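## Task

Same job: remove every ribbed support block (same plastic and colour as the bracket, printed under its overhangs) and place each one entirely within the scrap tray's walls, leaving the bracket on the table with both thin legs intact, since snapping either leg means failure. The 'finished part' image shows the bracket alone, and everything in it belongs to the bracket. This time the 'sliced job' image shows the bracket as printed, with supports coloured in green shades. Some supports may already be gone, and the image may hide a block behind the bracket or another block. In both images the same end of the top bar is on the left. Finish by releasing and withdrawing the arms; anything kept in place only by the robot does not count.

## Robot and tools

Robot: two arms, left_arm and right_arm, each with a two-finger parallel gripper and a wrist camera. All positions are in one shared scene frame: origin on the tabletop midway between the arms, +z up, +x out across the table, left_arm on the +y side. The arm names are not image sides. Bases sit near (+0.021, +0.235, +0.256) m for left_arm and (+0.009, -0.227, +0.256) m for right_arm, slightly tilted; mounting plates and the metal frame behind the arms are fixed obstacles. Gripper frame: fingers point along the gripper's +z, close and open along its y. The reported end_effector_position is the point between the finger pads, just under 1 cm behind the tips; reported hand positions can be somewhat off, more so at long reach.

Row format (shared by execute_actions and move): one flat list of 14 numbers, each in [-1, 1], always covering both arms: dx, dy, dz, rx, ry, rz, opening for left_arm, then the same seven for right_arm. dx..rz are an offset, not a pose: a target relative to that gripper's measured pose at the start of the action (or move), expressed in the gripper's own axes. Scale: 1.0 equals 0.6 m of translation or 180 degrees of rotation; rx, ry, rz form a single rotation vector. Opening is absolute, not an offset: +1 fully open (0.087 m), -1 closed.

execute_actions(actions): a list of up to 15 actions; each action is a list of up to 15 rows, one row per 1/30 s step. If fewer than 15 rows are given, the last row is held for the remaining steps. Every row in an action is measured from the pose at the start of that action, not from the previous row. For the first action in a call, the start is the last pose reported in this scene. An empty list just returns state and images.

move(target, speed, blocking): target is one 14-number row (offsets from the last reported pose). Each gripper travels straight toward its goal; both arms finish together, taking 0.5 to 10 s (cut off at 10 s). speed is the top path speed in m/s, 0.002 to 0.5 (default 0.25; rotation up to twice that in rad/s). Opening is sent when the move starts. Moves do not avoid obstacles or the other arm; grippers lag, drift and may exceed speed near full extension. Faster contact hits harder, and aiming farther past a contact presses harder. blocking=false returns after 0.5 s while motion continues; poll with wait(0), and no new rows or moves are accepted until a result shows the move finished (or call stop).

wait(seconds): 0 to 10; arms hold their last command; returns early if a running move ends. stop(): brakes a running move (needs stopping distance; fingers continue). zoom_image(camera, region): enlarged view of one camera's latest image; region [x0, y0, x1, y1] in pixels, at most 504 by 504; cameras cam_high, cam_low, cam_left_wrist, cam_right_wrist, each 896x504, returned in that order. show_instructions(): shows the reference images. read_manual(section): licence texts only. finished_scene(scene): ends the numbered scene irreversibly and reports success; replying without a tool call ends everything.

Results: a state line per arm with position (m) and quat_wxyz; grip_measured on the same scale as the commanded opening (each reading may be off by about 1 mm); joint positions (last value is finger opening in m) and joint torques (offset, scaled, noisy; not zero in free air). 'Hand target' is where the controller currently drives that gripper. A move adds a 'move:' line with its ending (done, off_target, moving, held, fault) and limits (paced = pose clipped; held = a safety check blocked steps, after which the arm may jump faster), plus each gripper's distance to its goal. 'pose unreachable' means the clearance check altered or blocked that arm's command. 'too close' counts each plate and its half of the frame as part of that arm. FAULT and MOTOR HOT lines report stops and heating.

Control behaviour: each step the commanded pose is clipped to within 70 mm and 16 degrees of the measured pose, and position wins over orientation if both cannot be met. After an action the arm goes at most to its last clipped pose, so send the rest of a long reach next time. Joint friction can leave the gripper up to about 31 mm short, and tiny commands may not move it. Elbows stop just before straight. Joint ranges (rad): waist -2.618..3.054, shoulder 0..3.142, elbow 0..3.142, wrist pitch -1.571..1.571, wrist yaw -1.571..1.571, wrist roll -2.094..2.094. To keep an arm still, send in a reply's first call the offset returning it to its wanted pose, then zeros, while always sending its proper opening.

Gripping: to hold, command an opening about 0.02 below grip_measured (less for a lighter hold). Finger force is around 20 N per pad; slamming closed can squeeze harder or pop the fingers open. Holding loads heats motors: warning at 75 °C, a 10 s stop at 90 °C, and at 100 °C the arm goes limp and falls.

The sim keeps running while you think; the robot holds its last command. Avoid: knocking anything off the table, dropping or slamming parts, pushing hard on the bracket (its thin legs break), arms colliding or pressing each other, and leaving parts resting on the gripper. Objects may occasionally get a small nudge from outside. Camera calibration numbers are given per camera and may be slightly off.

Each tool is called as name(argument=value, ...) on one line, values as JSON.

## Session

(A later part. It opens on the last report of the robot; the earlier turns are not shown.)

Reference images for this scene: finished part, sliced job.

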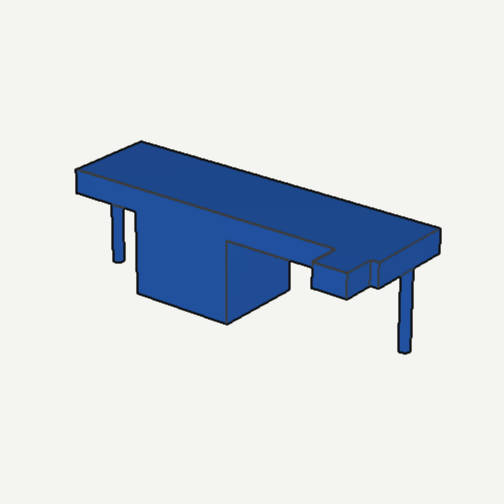

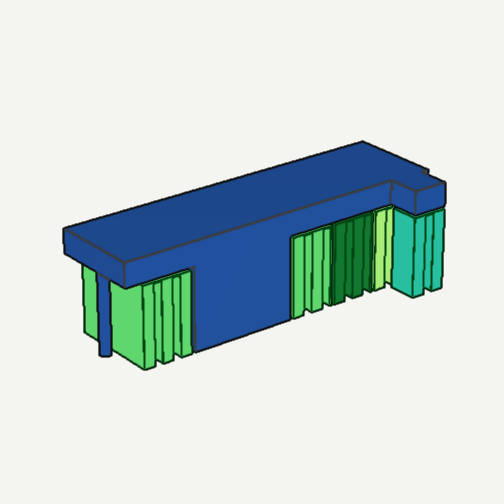

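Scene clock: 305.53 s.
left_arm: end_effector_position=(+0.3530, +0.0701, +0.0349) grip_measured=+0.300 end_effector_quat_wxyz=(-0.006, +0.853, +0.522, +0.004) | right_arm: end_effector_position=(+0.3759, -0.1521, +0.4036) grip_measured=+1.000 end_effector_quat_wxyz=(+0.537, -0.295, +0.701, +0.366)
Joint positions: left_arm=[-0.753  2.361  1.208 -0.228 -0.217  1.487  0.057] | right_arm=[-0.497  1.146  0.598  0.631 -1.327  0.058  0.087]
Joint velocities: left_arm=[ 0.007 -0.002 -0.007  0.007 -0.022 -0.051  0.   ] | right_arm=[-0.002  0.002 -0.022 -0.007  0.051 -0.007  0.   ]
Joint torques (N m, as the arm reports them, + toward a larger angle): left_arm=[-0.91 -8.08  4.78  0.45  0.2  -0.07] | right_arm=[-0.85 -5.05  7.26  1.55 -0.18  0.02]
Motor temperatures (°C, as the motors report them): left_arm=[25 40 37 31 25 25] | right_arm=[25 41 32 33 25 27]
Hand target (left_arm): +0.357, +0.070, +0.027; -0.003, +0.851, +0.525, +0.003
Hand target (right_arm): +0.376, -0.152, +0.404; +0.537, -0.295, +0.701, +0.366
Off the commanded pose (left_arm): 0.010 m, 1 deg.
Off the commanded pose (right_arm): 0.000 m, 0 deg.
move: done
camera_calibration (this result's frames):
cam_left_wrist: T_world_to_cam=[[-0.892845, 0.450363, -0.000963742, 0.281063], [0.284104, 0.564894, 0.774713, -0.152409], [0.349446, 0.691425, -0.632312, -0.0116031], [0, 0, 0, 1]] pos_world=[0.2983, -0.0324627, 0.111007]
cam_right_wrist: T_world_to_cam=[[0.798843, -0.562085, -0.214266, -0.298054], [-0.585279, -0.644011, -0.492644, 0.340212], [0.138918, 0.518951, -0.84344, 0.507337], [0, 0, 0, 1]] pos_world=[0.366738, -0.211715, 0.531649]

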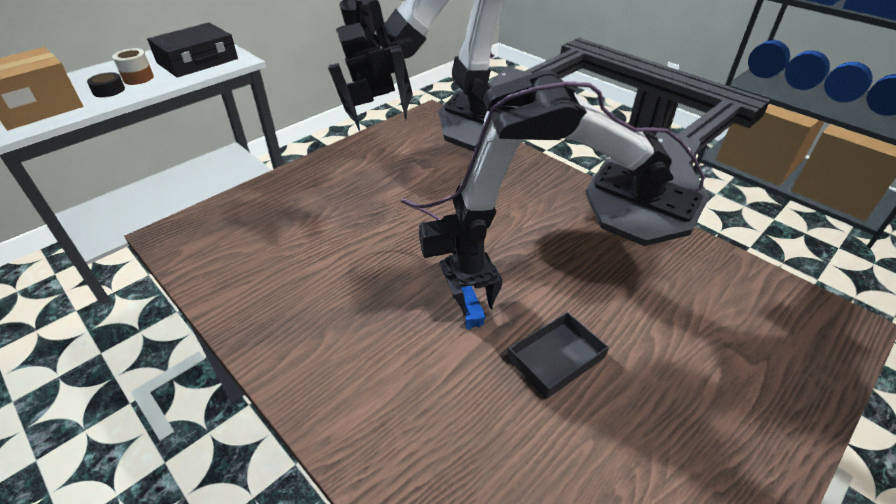

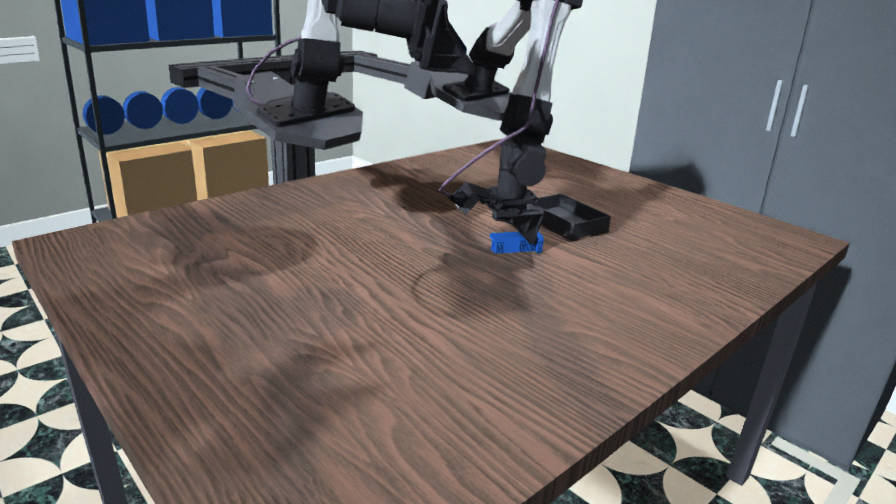

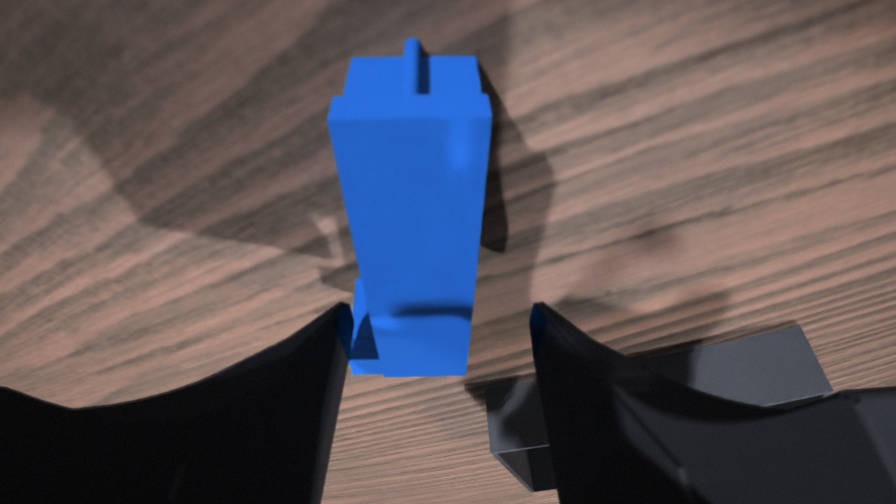

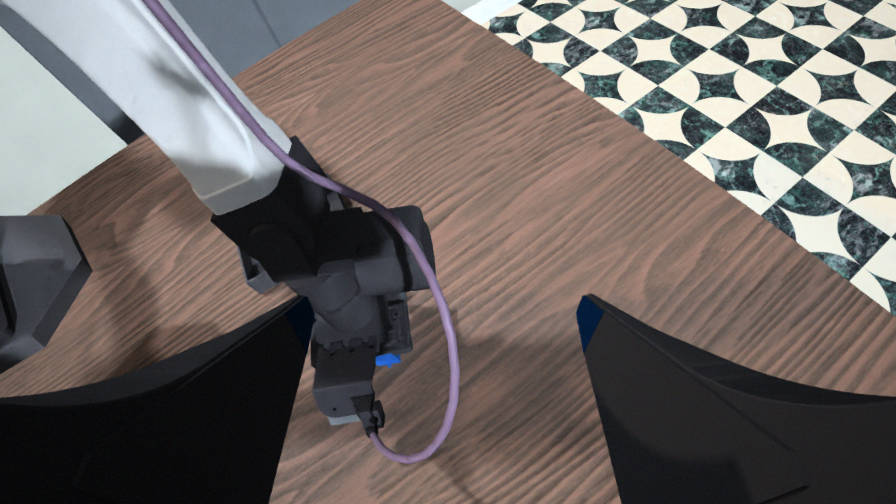

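move(target=[0, 0.020, 0.015, 0, 0, 0, 0.3, 0, 0, 0, 0, 0, 0, 1], speed=0.03)

Scene clock: 313.97 s.
left_arm: end_effector_position=(+0.3671, +0.0612, +0.0344) grip_measured=+0.300 end_effector_quat_wxyz=(+0.007, +0.851, +0.524, +0.010) | right_arm: end_effector_position=(+0.3759, -0.1521, +0.4036) grip_measured=+1.000 end_effector_quat_wxyz=(+0.537, -0.295, +0.701, +0.366)
Joint positions: left_arm=[-0.753  2.379  1.257 -0.229 -0.217  1.489  0.057] | right_arm=[-0.497  1.146  0.598  0.631 -1.327  0.058  0.087]
Joint velocities: left_arm=[-0.002 -0.017  0.022 -0.037 -0.081 -0.066 -0.   ] | right_arm=[-0.002  0.012  0.017 -0.022  0.037 -0.037  0.   ]
Joint torques (N m, as the arm reports them, + toward a larger angle): left_arm=[-1.52 -8.25  5.12  0.22  0.15 -0.1 ] | right_arm=[-0.86 -5.01  7.24  1.57 -0.16  0.01]
Motor temperatures (°C, as the motors report them): left_arm=[25 41 37 31 25 25] | right_arm=[25 40 33 33 25 27]
Hand target (left_arm): +0.363, +0.065, +0.026; -0.006, +0.853, +0.522, +0.004
Hand target (right_arm): +0.376, -0.152, +0.404; +0.537, -0.295, +0.701, +0.366
Off the commanded pose (left_arm): 0.010 m, 2 deg.
Off the commanded pose (right_arm): 0.000 m, 0 deg.
move: done
camera_calibration (this result's frames):
cam_left_wrist: T_world_to_cam=[[-0.894661, 0.44574, -0.0299645, 0.299573], [0.262129, 0.578076, 0.772733, -0.143682], [0.361759, 0.683479, -0.634024, -0.014729], [0, 0, 0, 1]] pos_world=[0.311008, -0.0404058, 0.110666]
cam_right_wrist: T_world_to_cam=[[0.798843, -0.562085, -0.214266, -0.298054], [-0.585279, -0.644011, -0.492644, 0.340212], [0.138918, 0.518951, -0.84344, 0.507337], [0, 0, 0, 1]] pos_world=[0.366738, -0.211715, 0.531649]

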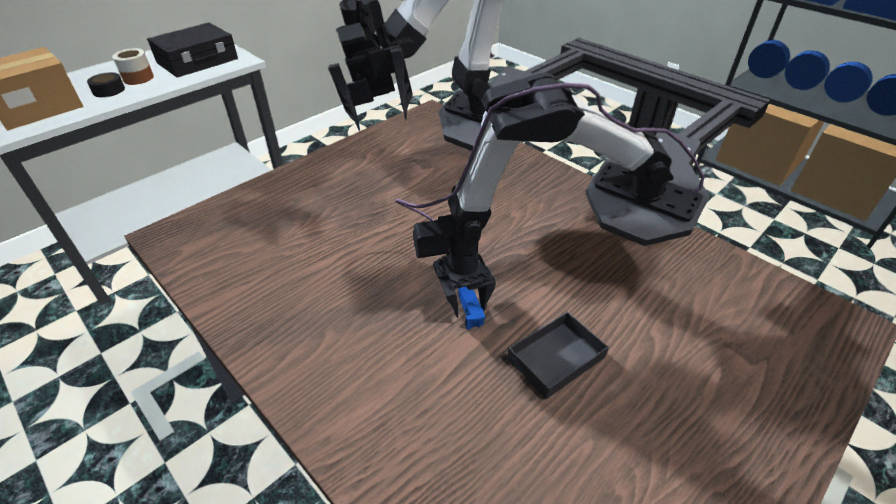

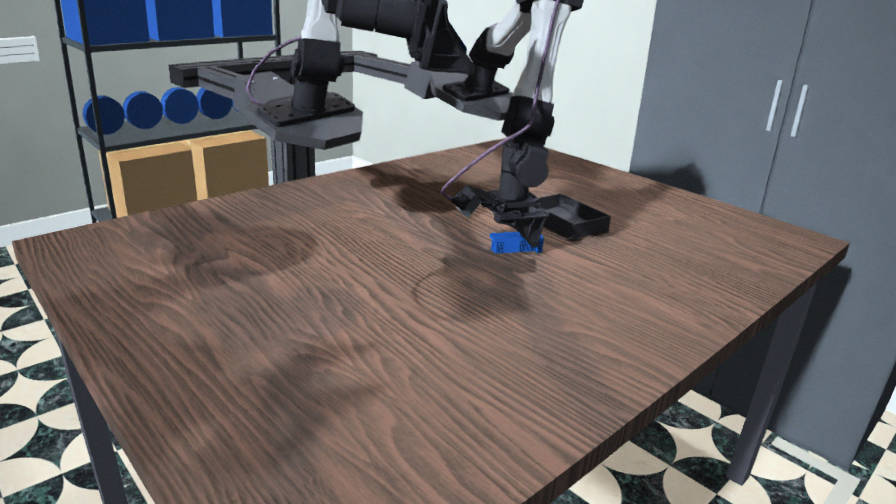

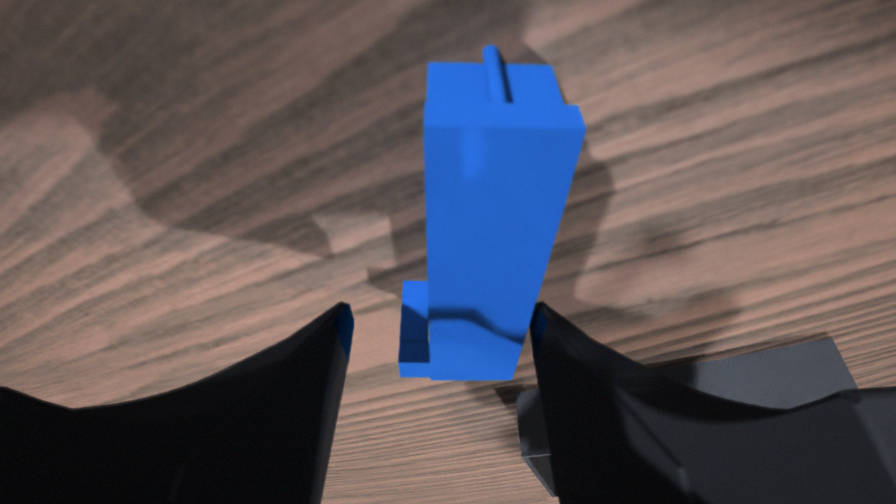

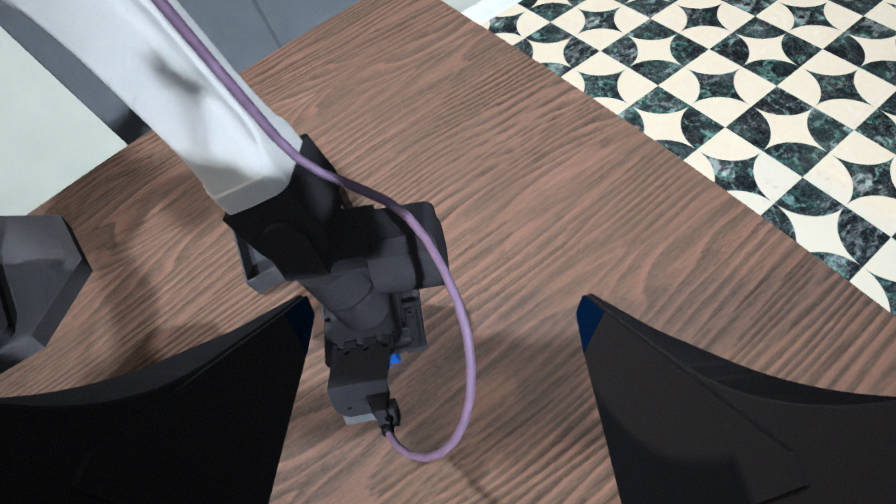

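move(target=[0.0019, -0.0228, -0.0003, 0.01797, 0.00147, 0.00398, 0.3, 0, 0, 0, 0, 0, 0, 1], speed=0.02)

Scene clock: 323.20 s.
left_arm: end_effector_position=(+0.3599, +0.0657, +0.0345) grip_measured=+0.300 end_effector_quat_wxyz=(-0.009, +0.854, +0.521, +0.002) | right_arm: end_effector_position=(+0.3759, -0.1521, +0.4036) grip_measured=+1.000 end_effector_quat_wxyz=(+0.537, -0.295, +0.701, +0.366)
Joint positions: left_arm=[-0.753  2.379  1.257 -0.265 -0.217  1.489  0.057] | right_arm=[-0.497  1.146  0.598  0.631 -1.327  0.058  0.087]
Joint velocities: left_arm=[-0.007  0.012  0.012 -0.007 -0.066 -0.066 -0.   ] | right_arm=[-0.002 -0.007 -0.012  0.051 -0.007  0.037  0.   ]
Joint torques (N m, as the arm reports them, + toward a larger angle): left_arm=[ -2.22 -10.3    3.3    0.13   0.1   -0.15] | right_arm=[-0.86 -5.01  7.24  1.54 -0.18  0.  ]
Motor temperatures (°C, as the motors report them): left_arm=[25 42 36 30 25 25] | right_arm=[25 40 33 34 25 27]
Hand target (left_arm): +0.356, +0.068, +0.034; -0.018, +0.855, +0.519, -0.002
Hand target (right_arm): +0.376, -0.152, +0.404; +0.537, -0.295, +0.701, +0.366
Off the commanded pose (left_arm): 0.005 m, 1 deg.
Off the commanded pose (right_arm): 0.000 m, 0 deg.
move: done
camera_calibration (this result's frames):
cam_left_wrist: T_world_to_cam=[[-0.891585, 0.452825, 0.00500997, 0.288375], [0.28962, 0.561669, 0.775015, -0.153341], [0.348133, 0.692443, -0.631923, -0.0108828], [0, 0, 0, 1]] pos_world=[0.30531, -0.036921, 0.11052]
cam_right_wrist: T_world_to_cam=[[0.798843, -0.562085, -0.214266, -0.298054], [-0.585279, -0.644011, -0.492644, 0.340212], [0.138918, 0.518951, -0.84344, 0.507337], [0, 0, 0, 1]] pos_world=[0.366738, -0.211715, 0.531649]

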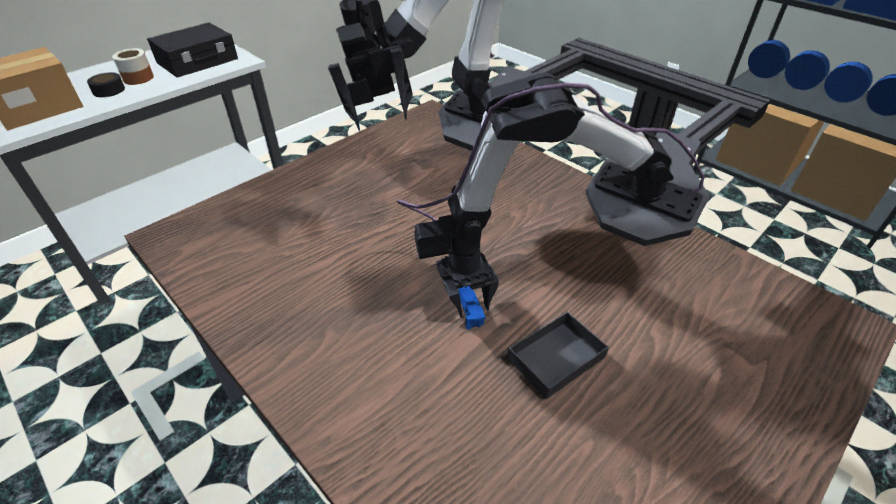

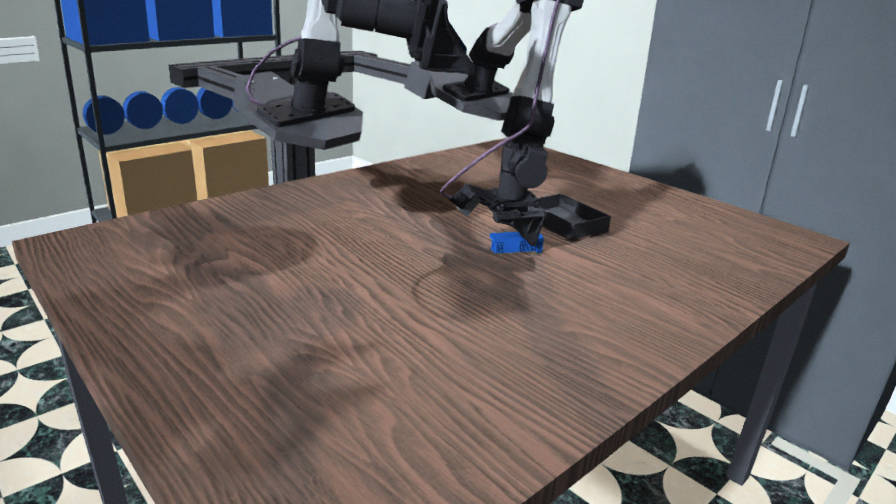

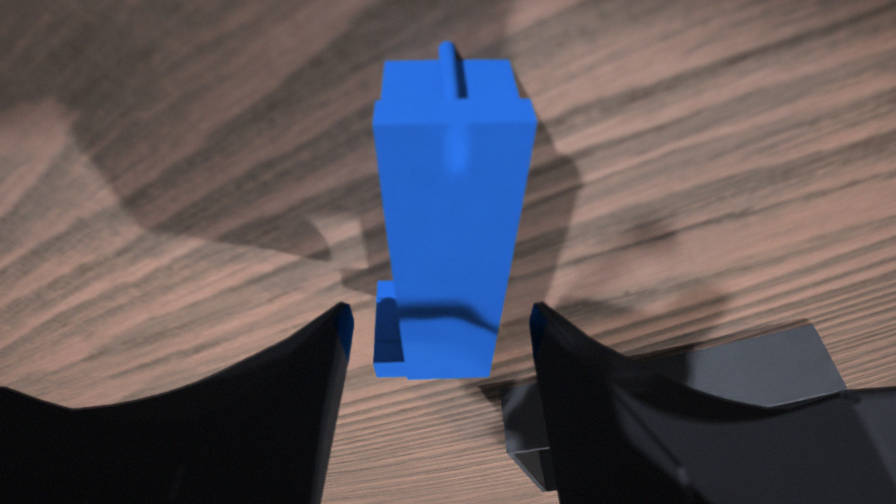

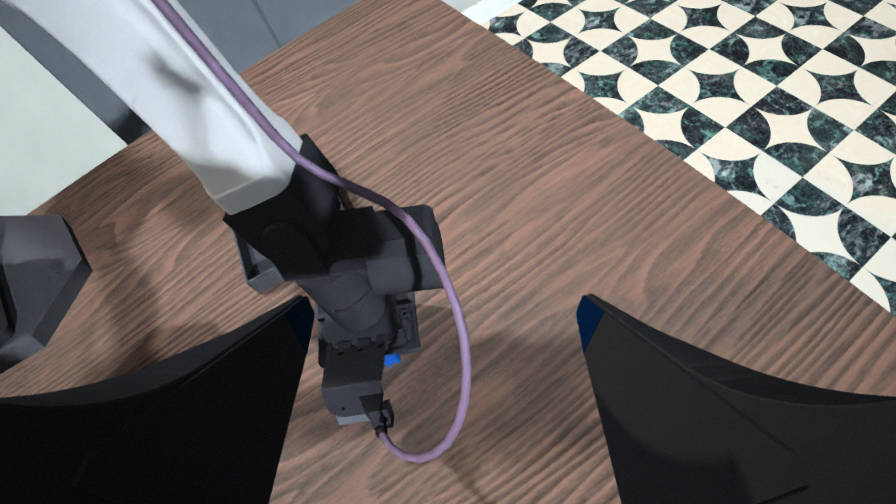

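execute_actions(actions=[[[0,0,0,0,0,0,0.25,0,0,0,0,0,0,1],[0,0,0,0,0,0,0.2,0,0,0,0,0,0,1],[0,0,0,0,0,0,0.15,0,0,0,0,0,0,1],[0,0,0,0,0,0,0.1,0,0,0,0,0,0,1],[0,0,0,0,0,0,0.05,0,0,0,0,0,0,1],[0,0,0,0,0,0,0.0,0,0,0,0,0,0,1],[0,0,0,0,0,0,-0.05,0,0,0,0,0,0,1],[0,0,0,0,0,0,-0.1,0,0,0,0,0,0,1],[0,0,0,0,0,0,-0.14,0,0,0,0,0,0,1],[0,0,0,0,0,0,-0.18,0,0,0,0,0,0,1],[0,0,0,0,0,0,-0.21,0,0,0,0,0,0,1],[0,0,0,0,0,0,-0.23,0,0,0,0,0,0,1],[0,0,0,0,0,0,-0.25,0,0,0,0,0,0,1],[0,0,0,0,0,0,-0.265,0,0,0,0,0,0,1],[0,0,0,0,0,0,-0.28,0,0,0,0,0,0,1]],[[0,0,0,0,0,0,-0.29,0,0,0,0,0,0,1],[0,0,0,0,0,0,-0.30,0,0,0,0,0,0,1],[0,0,0,0,0,0,-0.31,0,0,0,0,0,0,1],[0,0,0,0,0,0,-0.32,0,0,0,0,0,0,1],[0,0,0,0,0,0,-0.33,0,0,0,0,0,0,1],[0,0,0,0,0,0,-0.34,0,0,0,0,0,0,1],[0,0,0,0,0,0,-0.35,0,0,0,0,0,0,1],[0,0,0,0,0,0,-0.36,0,0,0,0,0,0,1],[0,0,0,0,0,0,-0.37,0,0,0,0,0,0,1],[0,0,0,0,0,0,-0.38,0,0,0,0,0,0,1],[0,0,0,0,0,0,-0.39,0,0,0,0,0,0,1],[0,0,0,0,0,0,-0.40,0,0,0,0,0,0,1]]])

Scene clock: 331.10 s.
left_arm: end_effector_position=(+0.3596, +0.0658, +0.0345) grip_measured=-0.366 end_effector_quat_wxyz=(-0.009, +0.854, +0.521, +0.002) | right_arm: end_effector_position=(+0.3759, -0.1521, +0.4036) grip_measured=+1.000 end_effector_quat_wxyz=(+0.537, -0.295, +0.701, +0.366)
Joint positions: left_arm=[-0.753  2.379  1.257 -0.266 -0.217  1.489  0.028] | right_arm=[-0.497  1.146  0.598  0.631 -1.327  0.058  0.087]
Joint velocities: left_arm=[-0.017 -0.007  0.012 -0.066  0.007 -0.037  0.   ] | right_arm=[ 0.002  0.002 -0.002 -0.066  0.037 -0.037  0.   ]
Joint torques (N m, as the arm reports them, + toward a larger angle): left_arm=[ -2.23 -10.37   3.29   0.28   0.13  -0.18] | right_arm=[-0.84 -5.03  7.3   1.53 -0.19  0.  ]
Motor temperatures (°C, as the motors report them): left_arm=[25 43 36 30 25 25] | right_arm=[25 39 33 34 25 27]
Hand target (left_arm): +0.360, +0.066, +0.034; -0.009, +0.854, +0.521, +0.002
Hand target (right_arm): +0.376, -0.152, +0.404; +0.537, -0.295, +0.701, +0.366
Off the commanded pose (left_arm): 0.000 m, 0 deg.
Off the commanded pose (right_arm): 0.000 m, 0 deg.
camera_calibration (this result's frames):
cam_left_wrist: T_world_to_cam=[[-0.891474, 0.45303, 0.00612655, 0.288014], [0.290489, 0.561145, 0.775069, -0.153641], [0.347691, 0.692734, -0.631846, -0.0107607], [0, 0, 0, 1]] pos_world=[0.30513, -0.0368095, 0.110519]
cam_right_wrist: T_world_to_cam=[[0.798843, -0.562085, -0.214266, -0.298054], [-0.585279, -0.644011, -0.492644, 0.340212], [0.138918, 0.518951, -0.84344, 0.507337], [0, 0, 0, 1]] pos_world=[0.366738, -0.211715, 0.531649]

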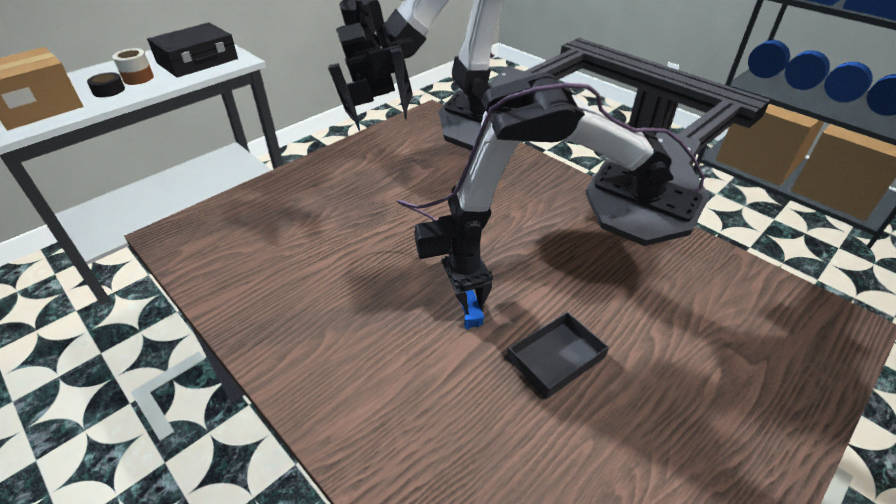

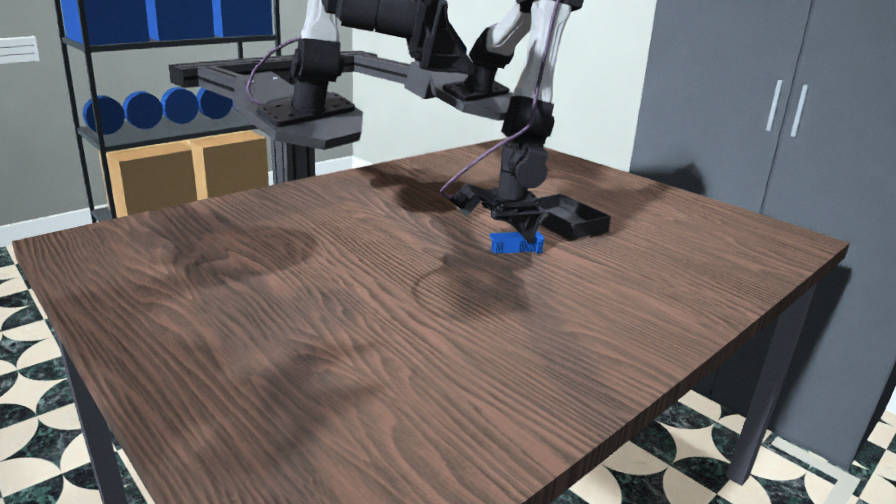

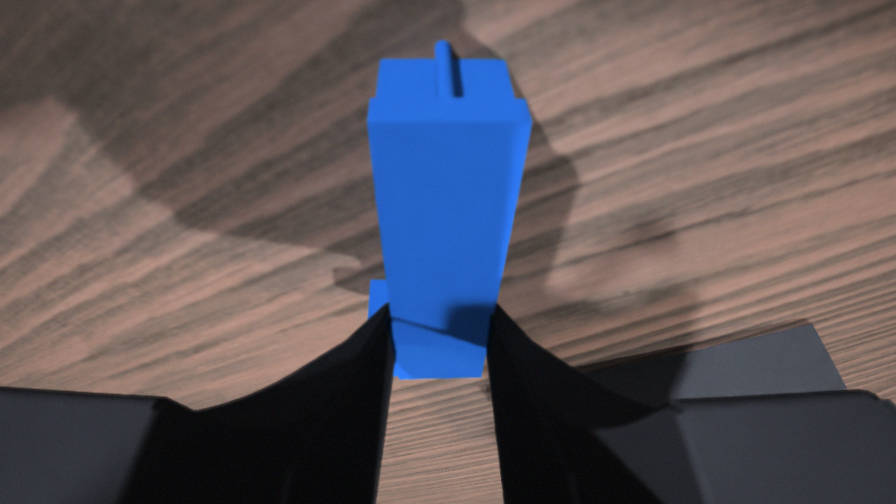

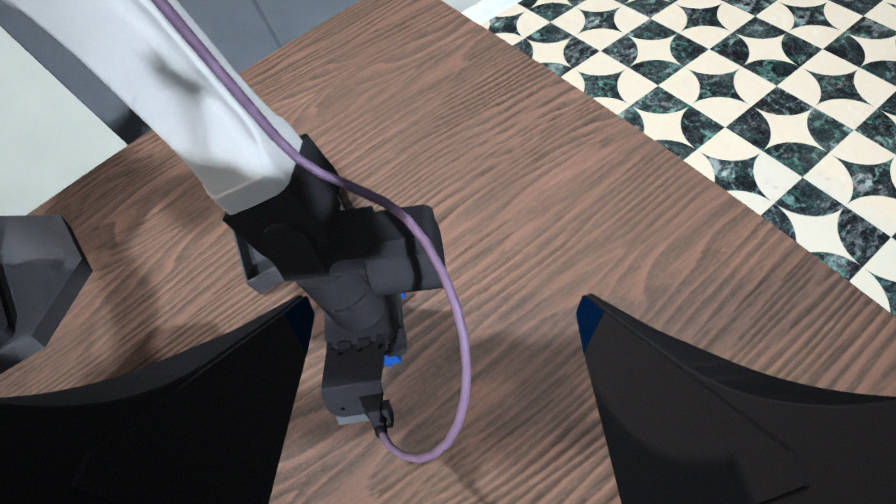

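move(target=[-0.102, -0.1265, -0.5877, -0.0892, -0.5283, -0.2126, -0.41, 0, 0, 0, 0, 0, 0, 1], speed=0.25)

Scene clock: 357.47 s.
left_arm: end_effector_position=(+0.2710, +0.0402, +0.4039) grip_measured=-0.366 end_effector_quat_wxyz=(+0.479, +0.393, +0.563, -0.547) | right_arm: end_effector_position=(+0.3759, -0.1521, +0.4036) grip_measured=+1.000 end_effector_quat_wxyz=(+0.537, -0.295, +0.701, +0.366)
Joint positions: left_arm=[-0.349  1.036  0.34   0.77   1.302 -0.032  0.028] | right_arm=[-0.497  1.146  0.598  0.631 -1.327  0.058  0.087]
Joint velocities: left_arm=[ 0.007 -0.012 -0.007 -0.007 -0.037 -0.037 -0.   ] | right_arm=[ 0.012  0.002  0.012 -0.022 -0.007  0.007  0.   ]
Joint torques (N m, as the arm reports them, + toward a larger angle): left_arm=[ 1.11 -1.3   4.31  1.7   0.09 -0.24] | right_arm=[-0.85 -5.02  7.2   1.57 -0.17  0.  ]
Motor temperatures (°C, as the motors report them): left_arm=[25 46 35 30 25 25] | right_arm=[25 38 34 34 25 27]
Hand target (left_arm): +0.269, +0.042, +0.392; +0.469, +0.379, +0.578, -0.550
Hand target (right_arm): +0.376, -0.152, +0.404; +0.537, -0.295, +0.701, +0.366
Off the commanded pose (left_arm): 0.017 m, 2 deg.
Off the commanded pose (right_arm): 0.000 m, 0 deg.
move: off_target (left_arm)
camera_calibration (this result's frames):
cam_left_wrist: T_world_to_cam=[[-0.964479, -0.0993784, 0.244753, 0.163912], [-0.241473, 0.707342, -0.664348, 0.319804], [-0.107102, -0.699851, -0.706214, 0.480462], [0, 0, 0, 1]] pos_world=[0.286772, 0.12633, 0.511652]
cam_right_wrist: T_world_to_cam=[[0.798843, -0.562085, -0.214266, -0.298054], [-0.585279, -0.644011, -0.492644, 0.340212], [0.138918, 0.518951, -0.84344, 0.507337], [0, 0, 0, 1]] pos_world=[0.366738, -0.211715, 0.531649]

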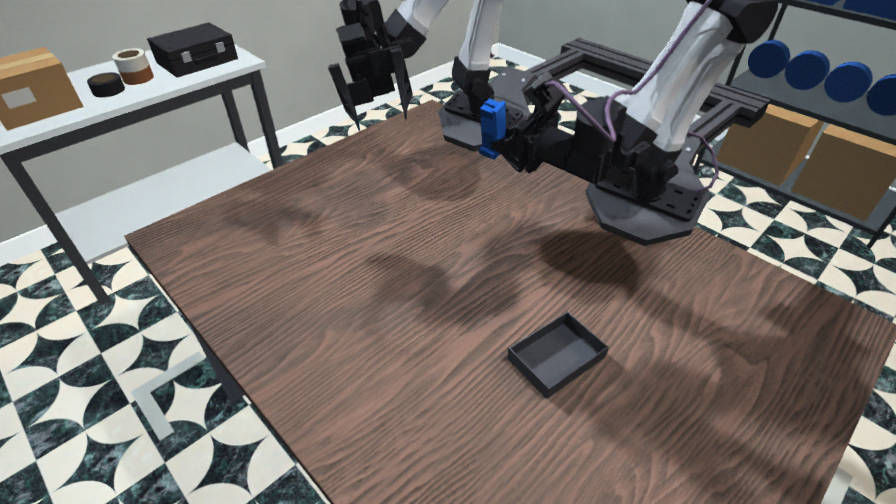

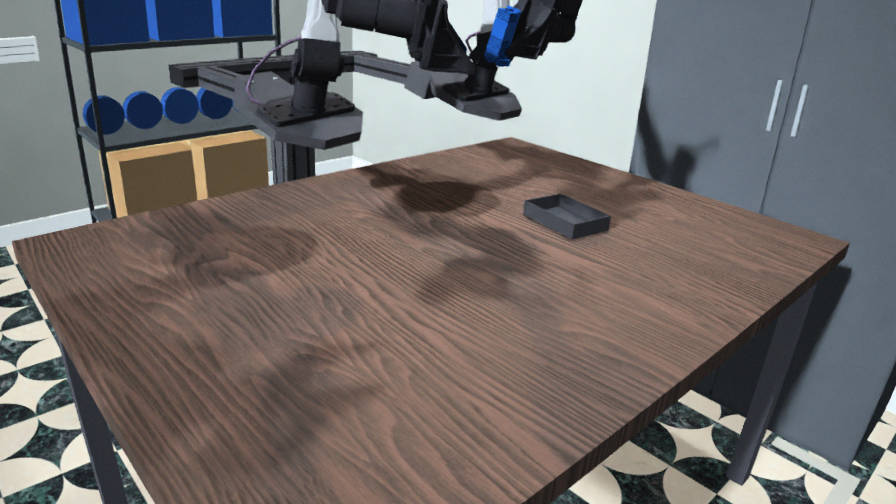

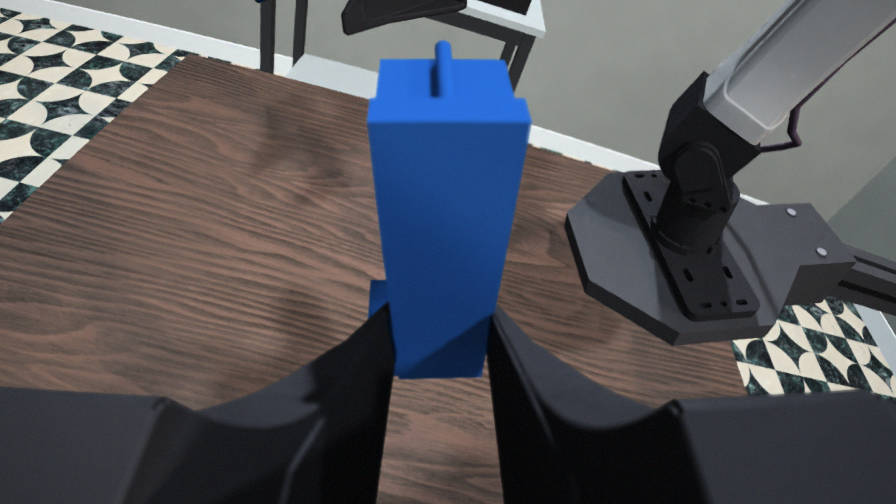

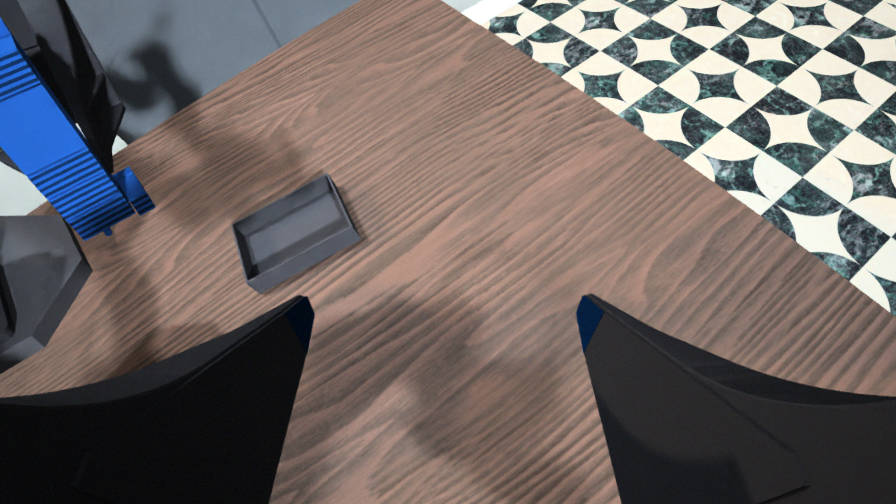

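move(target=[0, -0.0408, -0.0029, 0.0445, 0.0014, 0, -0.41, -0.0107, 0.2907, 0.0512, -0.1767, 0, -0.0066, 1], speed=0.15)

Scene clock: 386.17 s.
left_arm: end_effector_position=(+0.2486, +0.0397, +0.4091) grip_measured=-0.366 end_effector_quat_wxyz=(+0.452, +0.425, +0.526, -0.582) | right_arm: end_effector_position=(+0.2549, -0.0321, +0.4357) grip_measured=+1.000 end_effector_quat_wxyz=(+0.437, -0.438, +0.574, +0.537)
Joint positions: left_arm=[-0.349  1.036  0.339  0.777  1.433 -0.036  0.028] | right_arm=[-0.071  0.883  0.542  0.29  -1.453 -0.096  0.087]
Joint velocities: left_arm=[ 0.012 -0.012  0.002 -0.066 -0.037 -0.007 -0.   ] | right_arm=[ 0.002  0.002  0.002  0.007 -0.022 -0.037  0.   ]
Joint torques (N m, as the arm reports them, + toward a larger angle): left_arm=[-0.06 -3.13  6.74  1.36  0.26 -0.11] | right_arm=[ 0.71 -4.4   7.48  1.32 -0.19 -0.05]
Motor temperatures (°C, as the motors report them): left_arm=[25 39 35 33 25 25] | right_arm=[25 38 35 35 25 27]
Hand target (left_arm): +0.247, +0.040, +0.409; +0.449, +0.427, +0.524, -0.584
Hand target (right_arm): +0.252, -0.030, +0.436; +0.436, -0.439, +0.573, +0.537
Off the commanded pose (left_arm): 0.002 m, 1 deg.
Off the commanded pose (right_arm): 0.005 m, 0 deg.
move: done
camera_calibration (this result's frames):
cam_left_wrist: T_world_to_cam=[[-0.971883, 0.030645, 0.233462, 0.142371], [-0.142309, 0.713478, -0.686073, 0.302213], [-0.187595, -0.700007, -0.689056, 0.494406], [0, 0, 0, 1]] pos_world=[0.274124, 0.126102, 0.514776]
cam_right_wrist: T_world_to_cam=[[0.966567, -0.044591, -0.252507, -0.136556], [-0.18876, -0.790242, -0.582998, 0.296087], [-0.173545, 0.61117, -0.772239, 0.54042], [0, 0, 0, 1]] pos_world=[0.281667, -0.102397, 0.555471]

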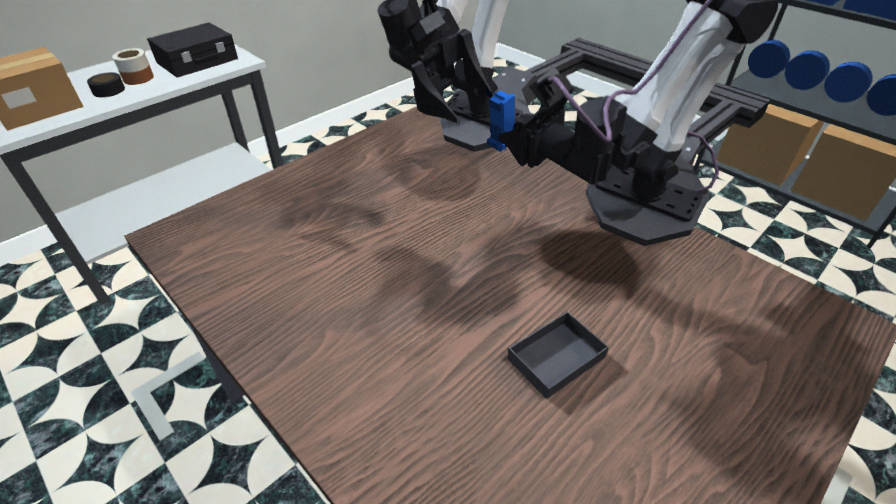

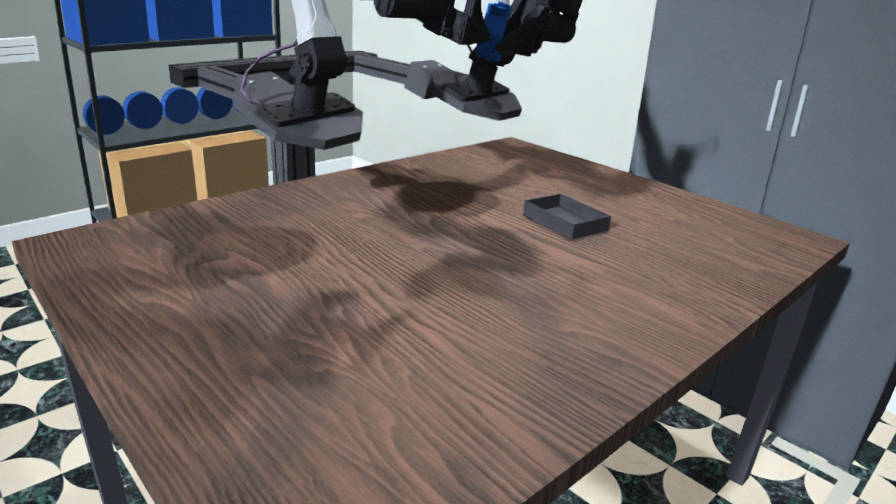

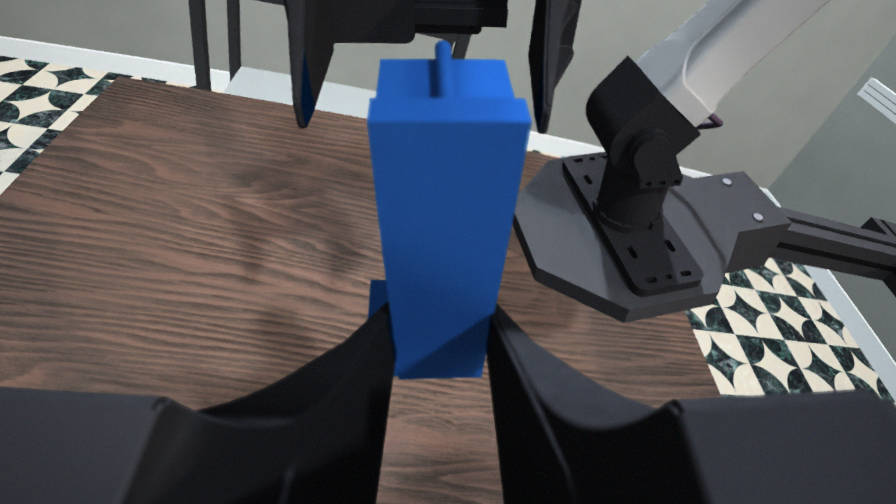

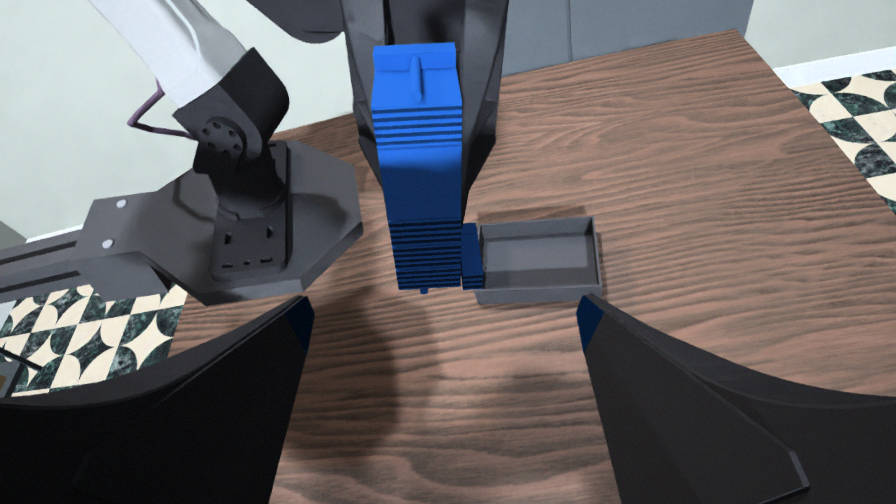

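zoom_image(camera="cam_right_wrist", region=[300, 30, 580, 310])

Region (300, 30, 580, 310) of cam_right_wrist's 896x504 image, scaled by 1.800, with more detail than that image has.

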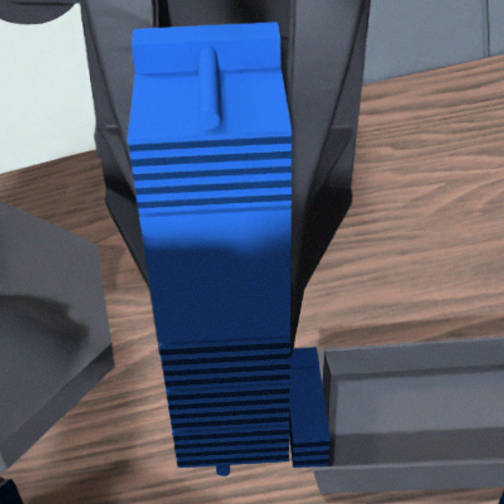

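move(target=[0, 0, 0, 0, 0, 0, -0.41, -0.0200, 0.0150, 0.0967, -0.016, 0, 0, 0.4], speed=0.06)

Scene clock: 403.60 s.
left_arm: end_effector_position=(+0.2486, +0.0397, +0.4091) grip_measured=-0.366 end_effector_quat_wxyz=(+0.452, +0.425, +0.526, -0.582) | right_arm: end_effector_position=(+0.2468, +0.0224, +0.4436) grip_measured=+0.400 end_effector_quat_wxyz=(+0.425, -0.450, +0.561, +0.550)
Joint positions: left_arm=[-0.349  1.036  0.339  0.777  1.433 -0.036  0.028] | right_arm=[ 0.222  0.935  0.586  0.317 -1.209 -0.077  0.061]
Joint velocities: left_arm=[-0.002 -0.002  0.002  0.051 -0.007 -0.066 -0.   ] | right_arm=[-0.002 -0.002 -0.017  0.007  0.007  0.066 -0.   ]
Joint torques (N m, as the arm reports them, + toward a larger angle): left_arm=[-0.02 -2.98  6.55  1.48  0.18 -0.14] | right_arm=[ 1.03 -2.58  9.5   1.65 -0.19  0.08]
Motor temperatures (°C, as the motors report them): left_arm=[25 37 36 33 25 25] | right_arm=[25 37 35 35 25 27]
Hand target (left_arm): +0.249, +0.040, +0.409; +0.452, +0.425, +0.526, -0.582
Hand target (right_arm): +0.250, +0.026, +0.447; +0.425, -0.449, +0.560, +0.551
Off the commanded pose (left_arm): 0.000 m, 0 deg.
Off the commanded pose (right_arm): 0.007 m, 0 deg.
move: done
camera_calibration (this result's frames):
cam_left_wrist: T_world_to_cam=[[-0.971883, 0.030645, 0.233462, 0.142371], [-0.142309, 0.713478, -0.686073, 0.302213], [-0.187595, -0.700007, -0.689056, 0.494406], [0, 0, 0, 1]] pos_world=[0.274124, 0.126102, 0.514776]
cam_right_wrist: T_world_to_cam=[[0.967446, 0.00515934, -0.253027, -0.125388], [-0.149991, -0.793593, -0.589672, 0.335757], [-0.203843, 0.608427, -0.766984, 0.517083], [0, 0, 0, 1]] pos_world=[0.27707, -0.0475058, 0.562855]

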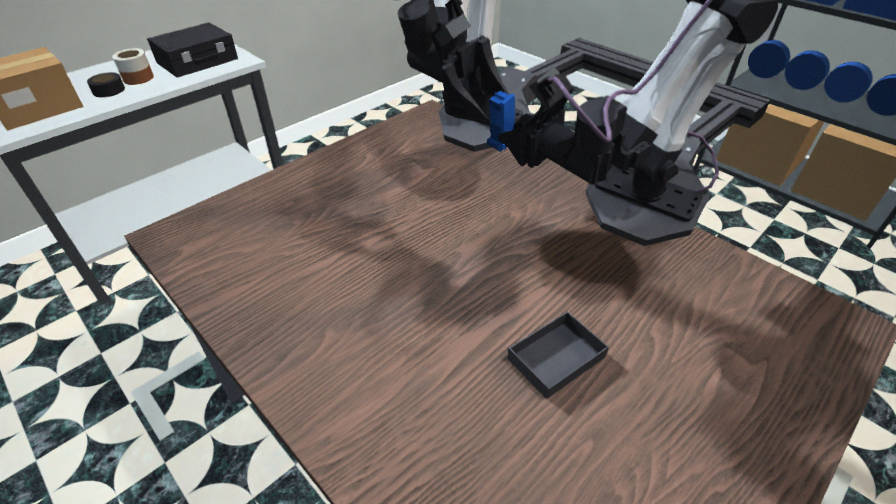

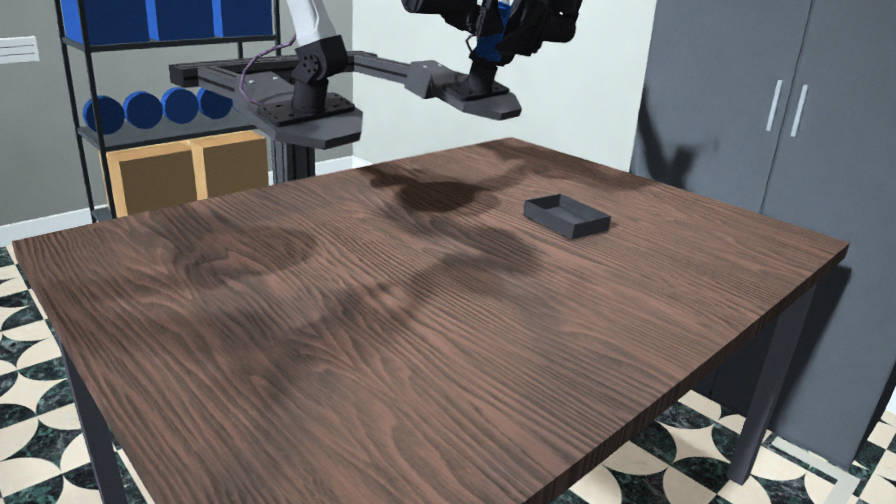

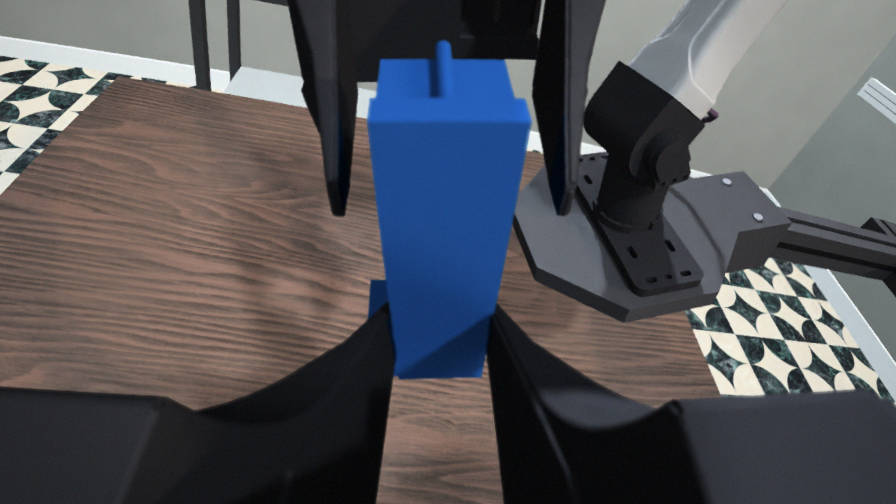

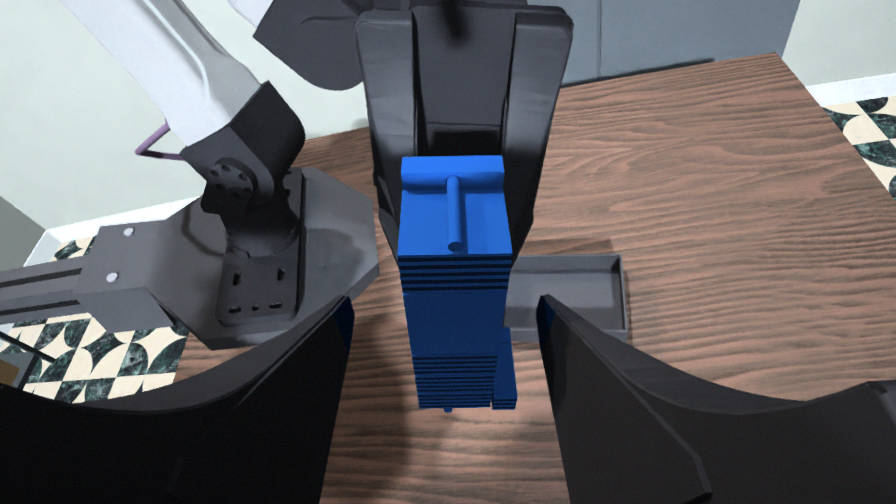

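zoom_image(camera="cam_right_wrist", region=[320, 140, 600, 420])

Region (320, 140, 600, 420) of cam_right_wrist's 896x504 image, scaled by 1.800, with more detail than that image has.

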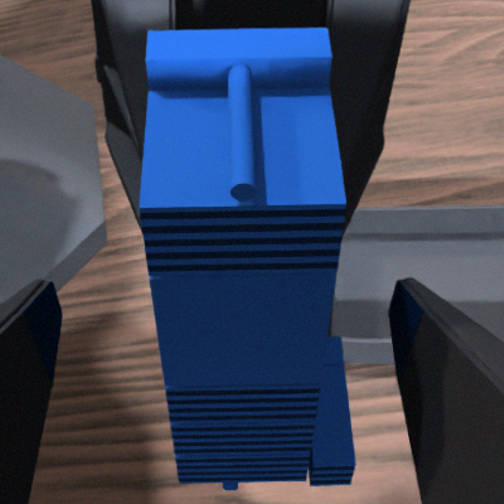

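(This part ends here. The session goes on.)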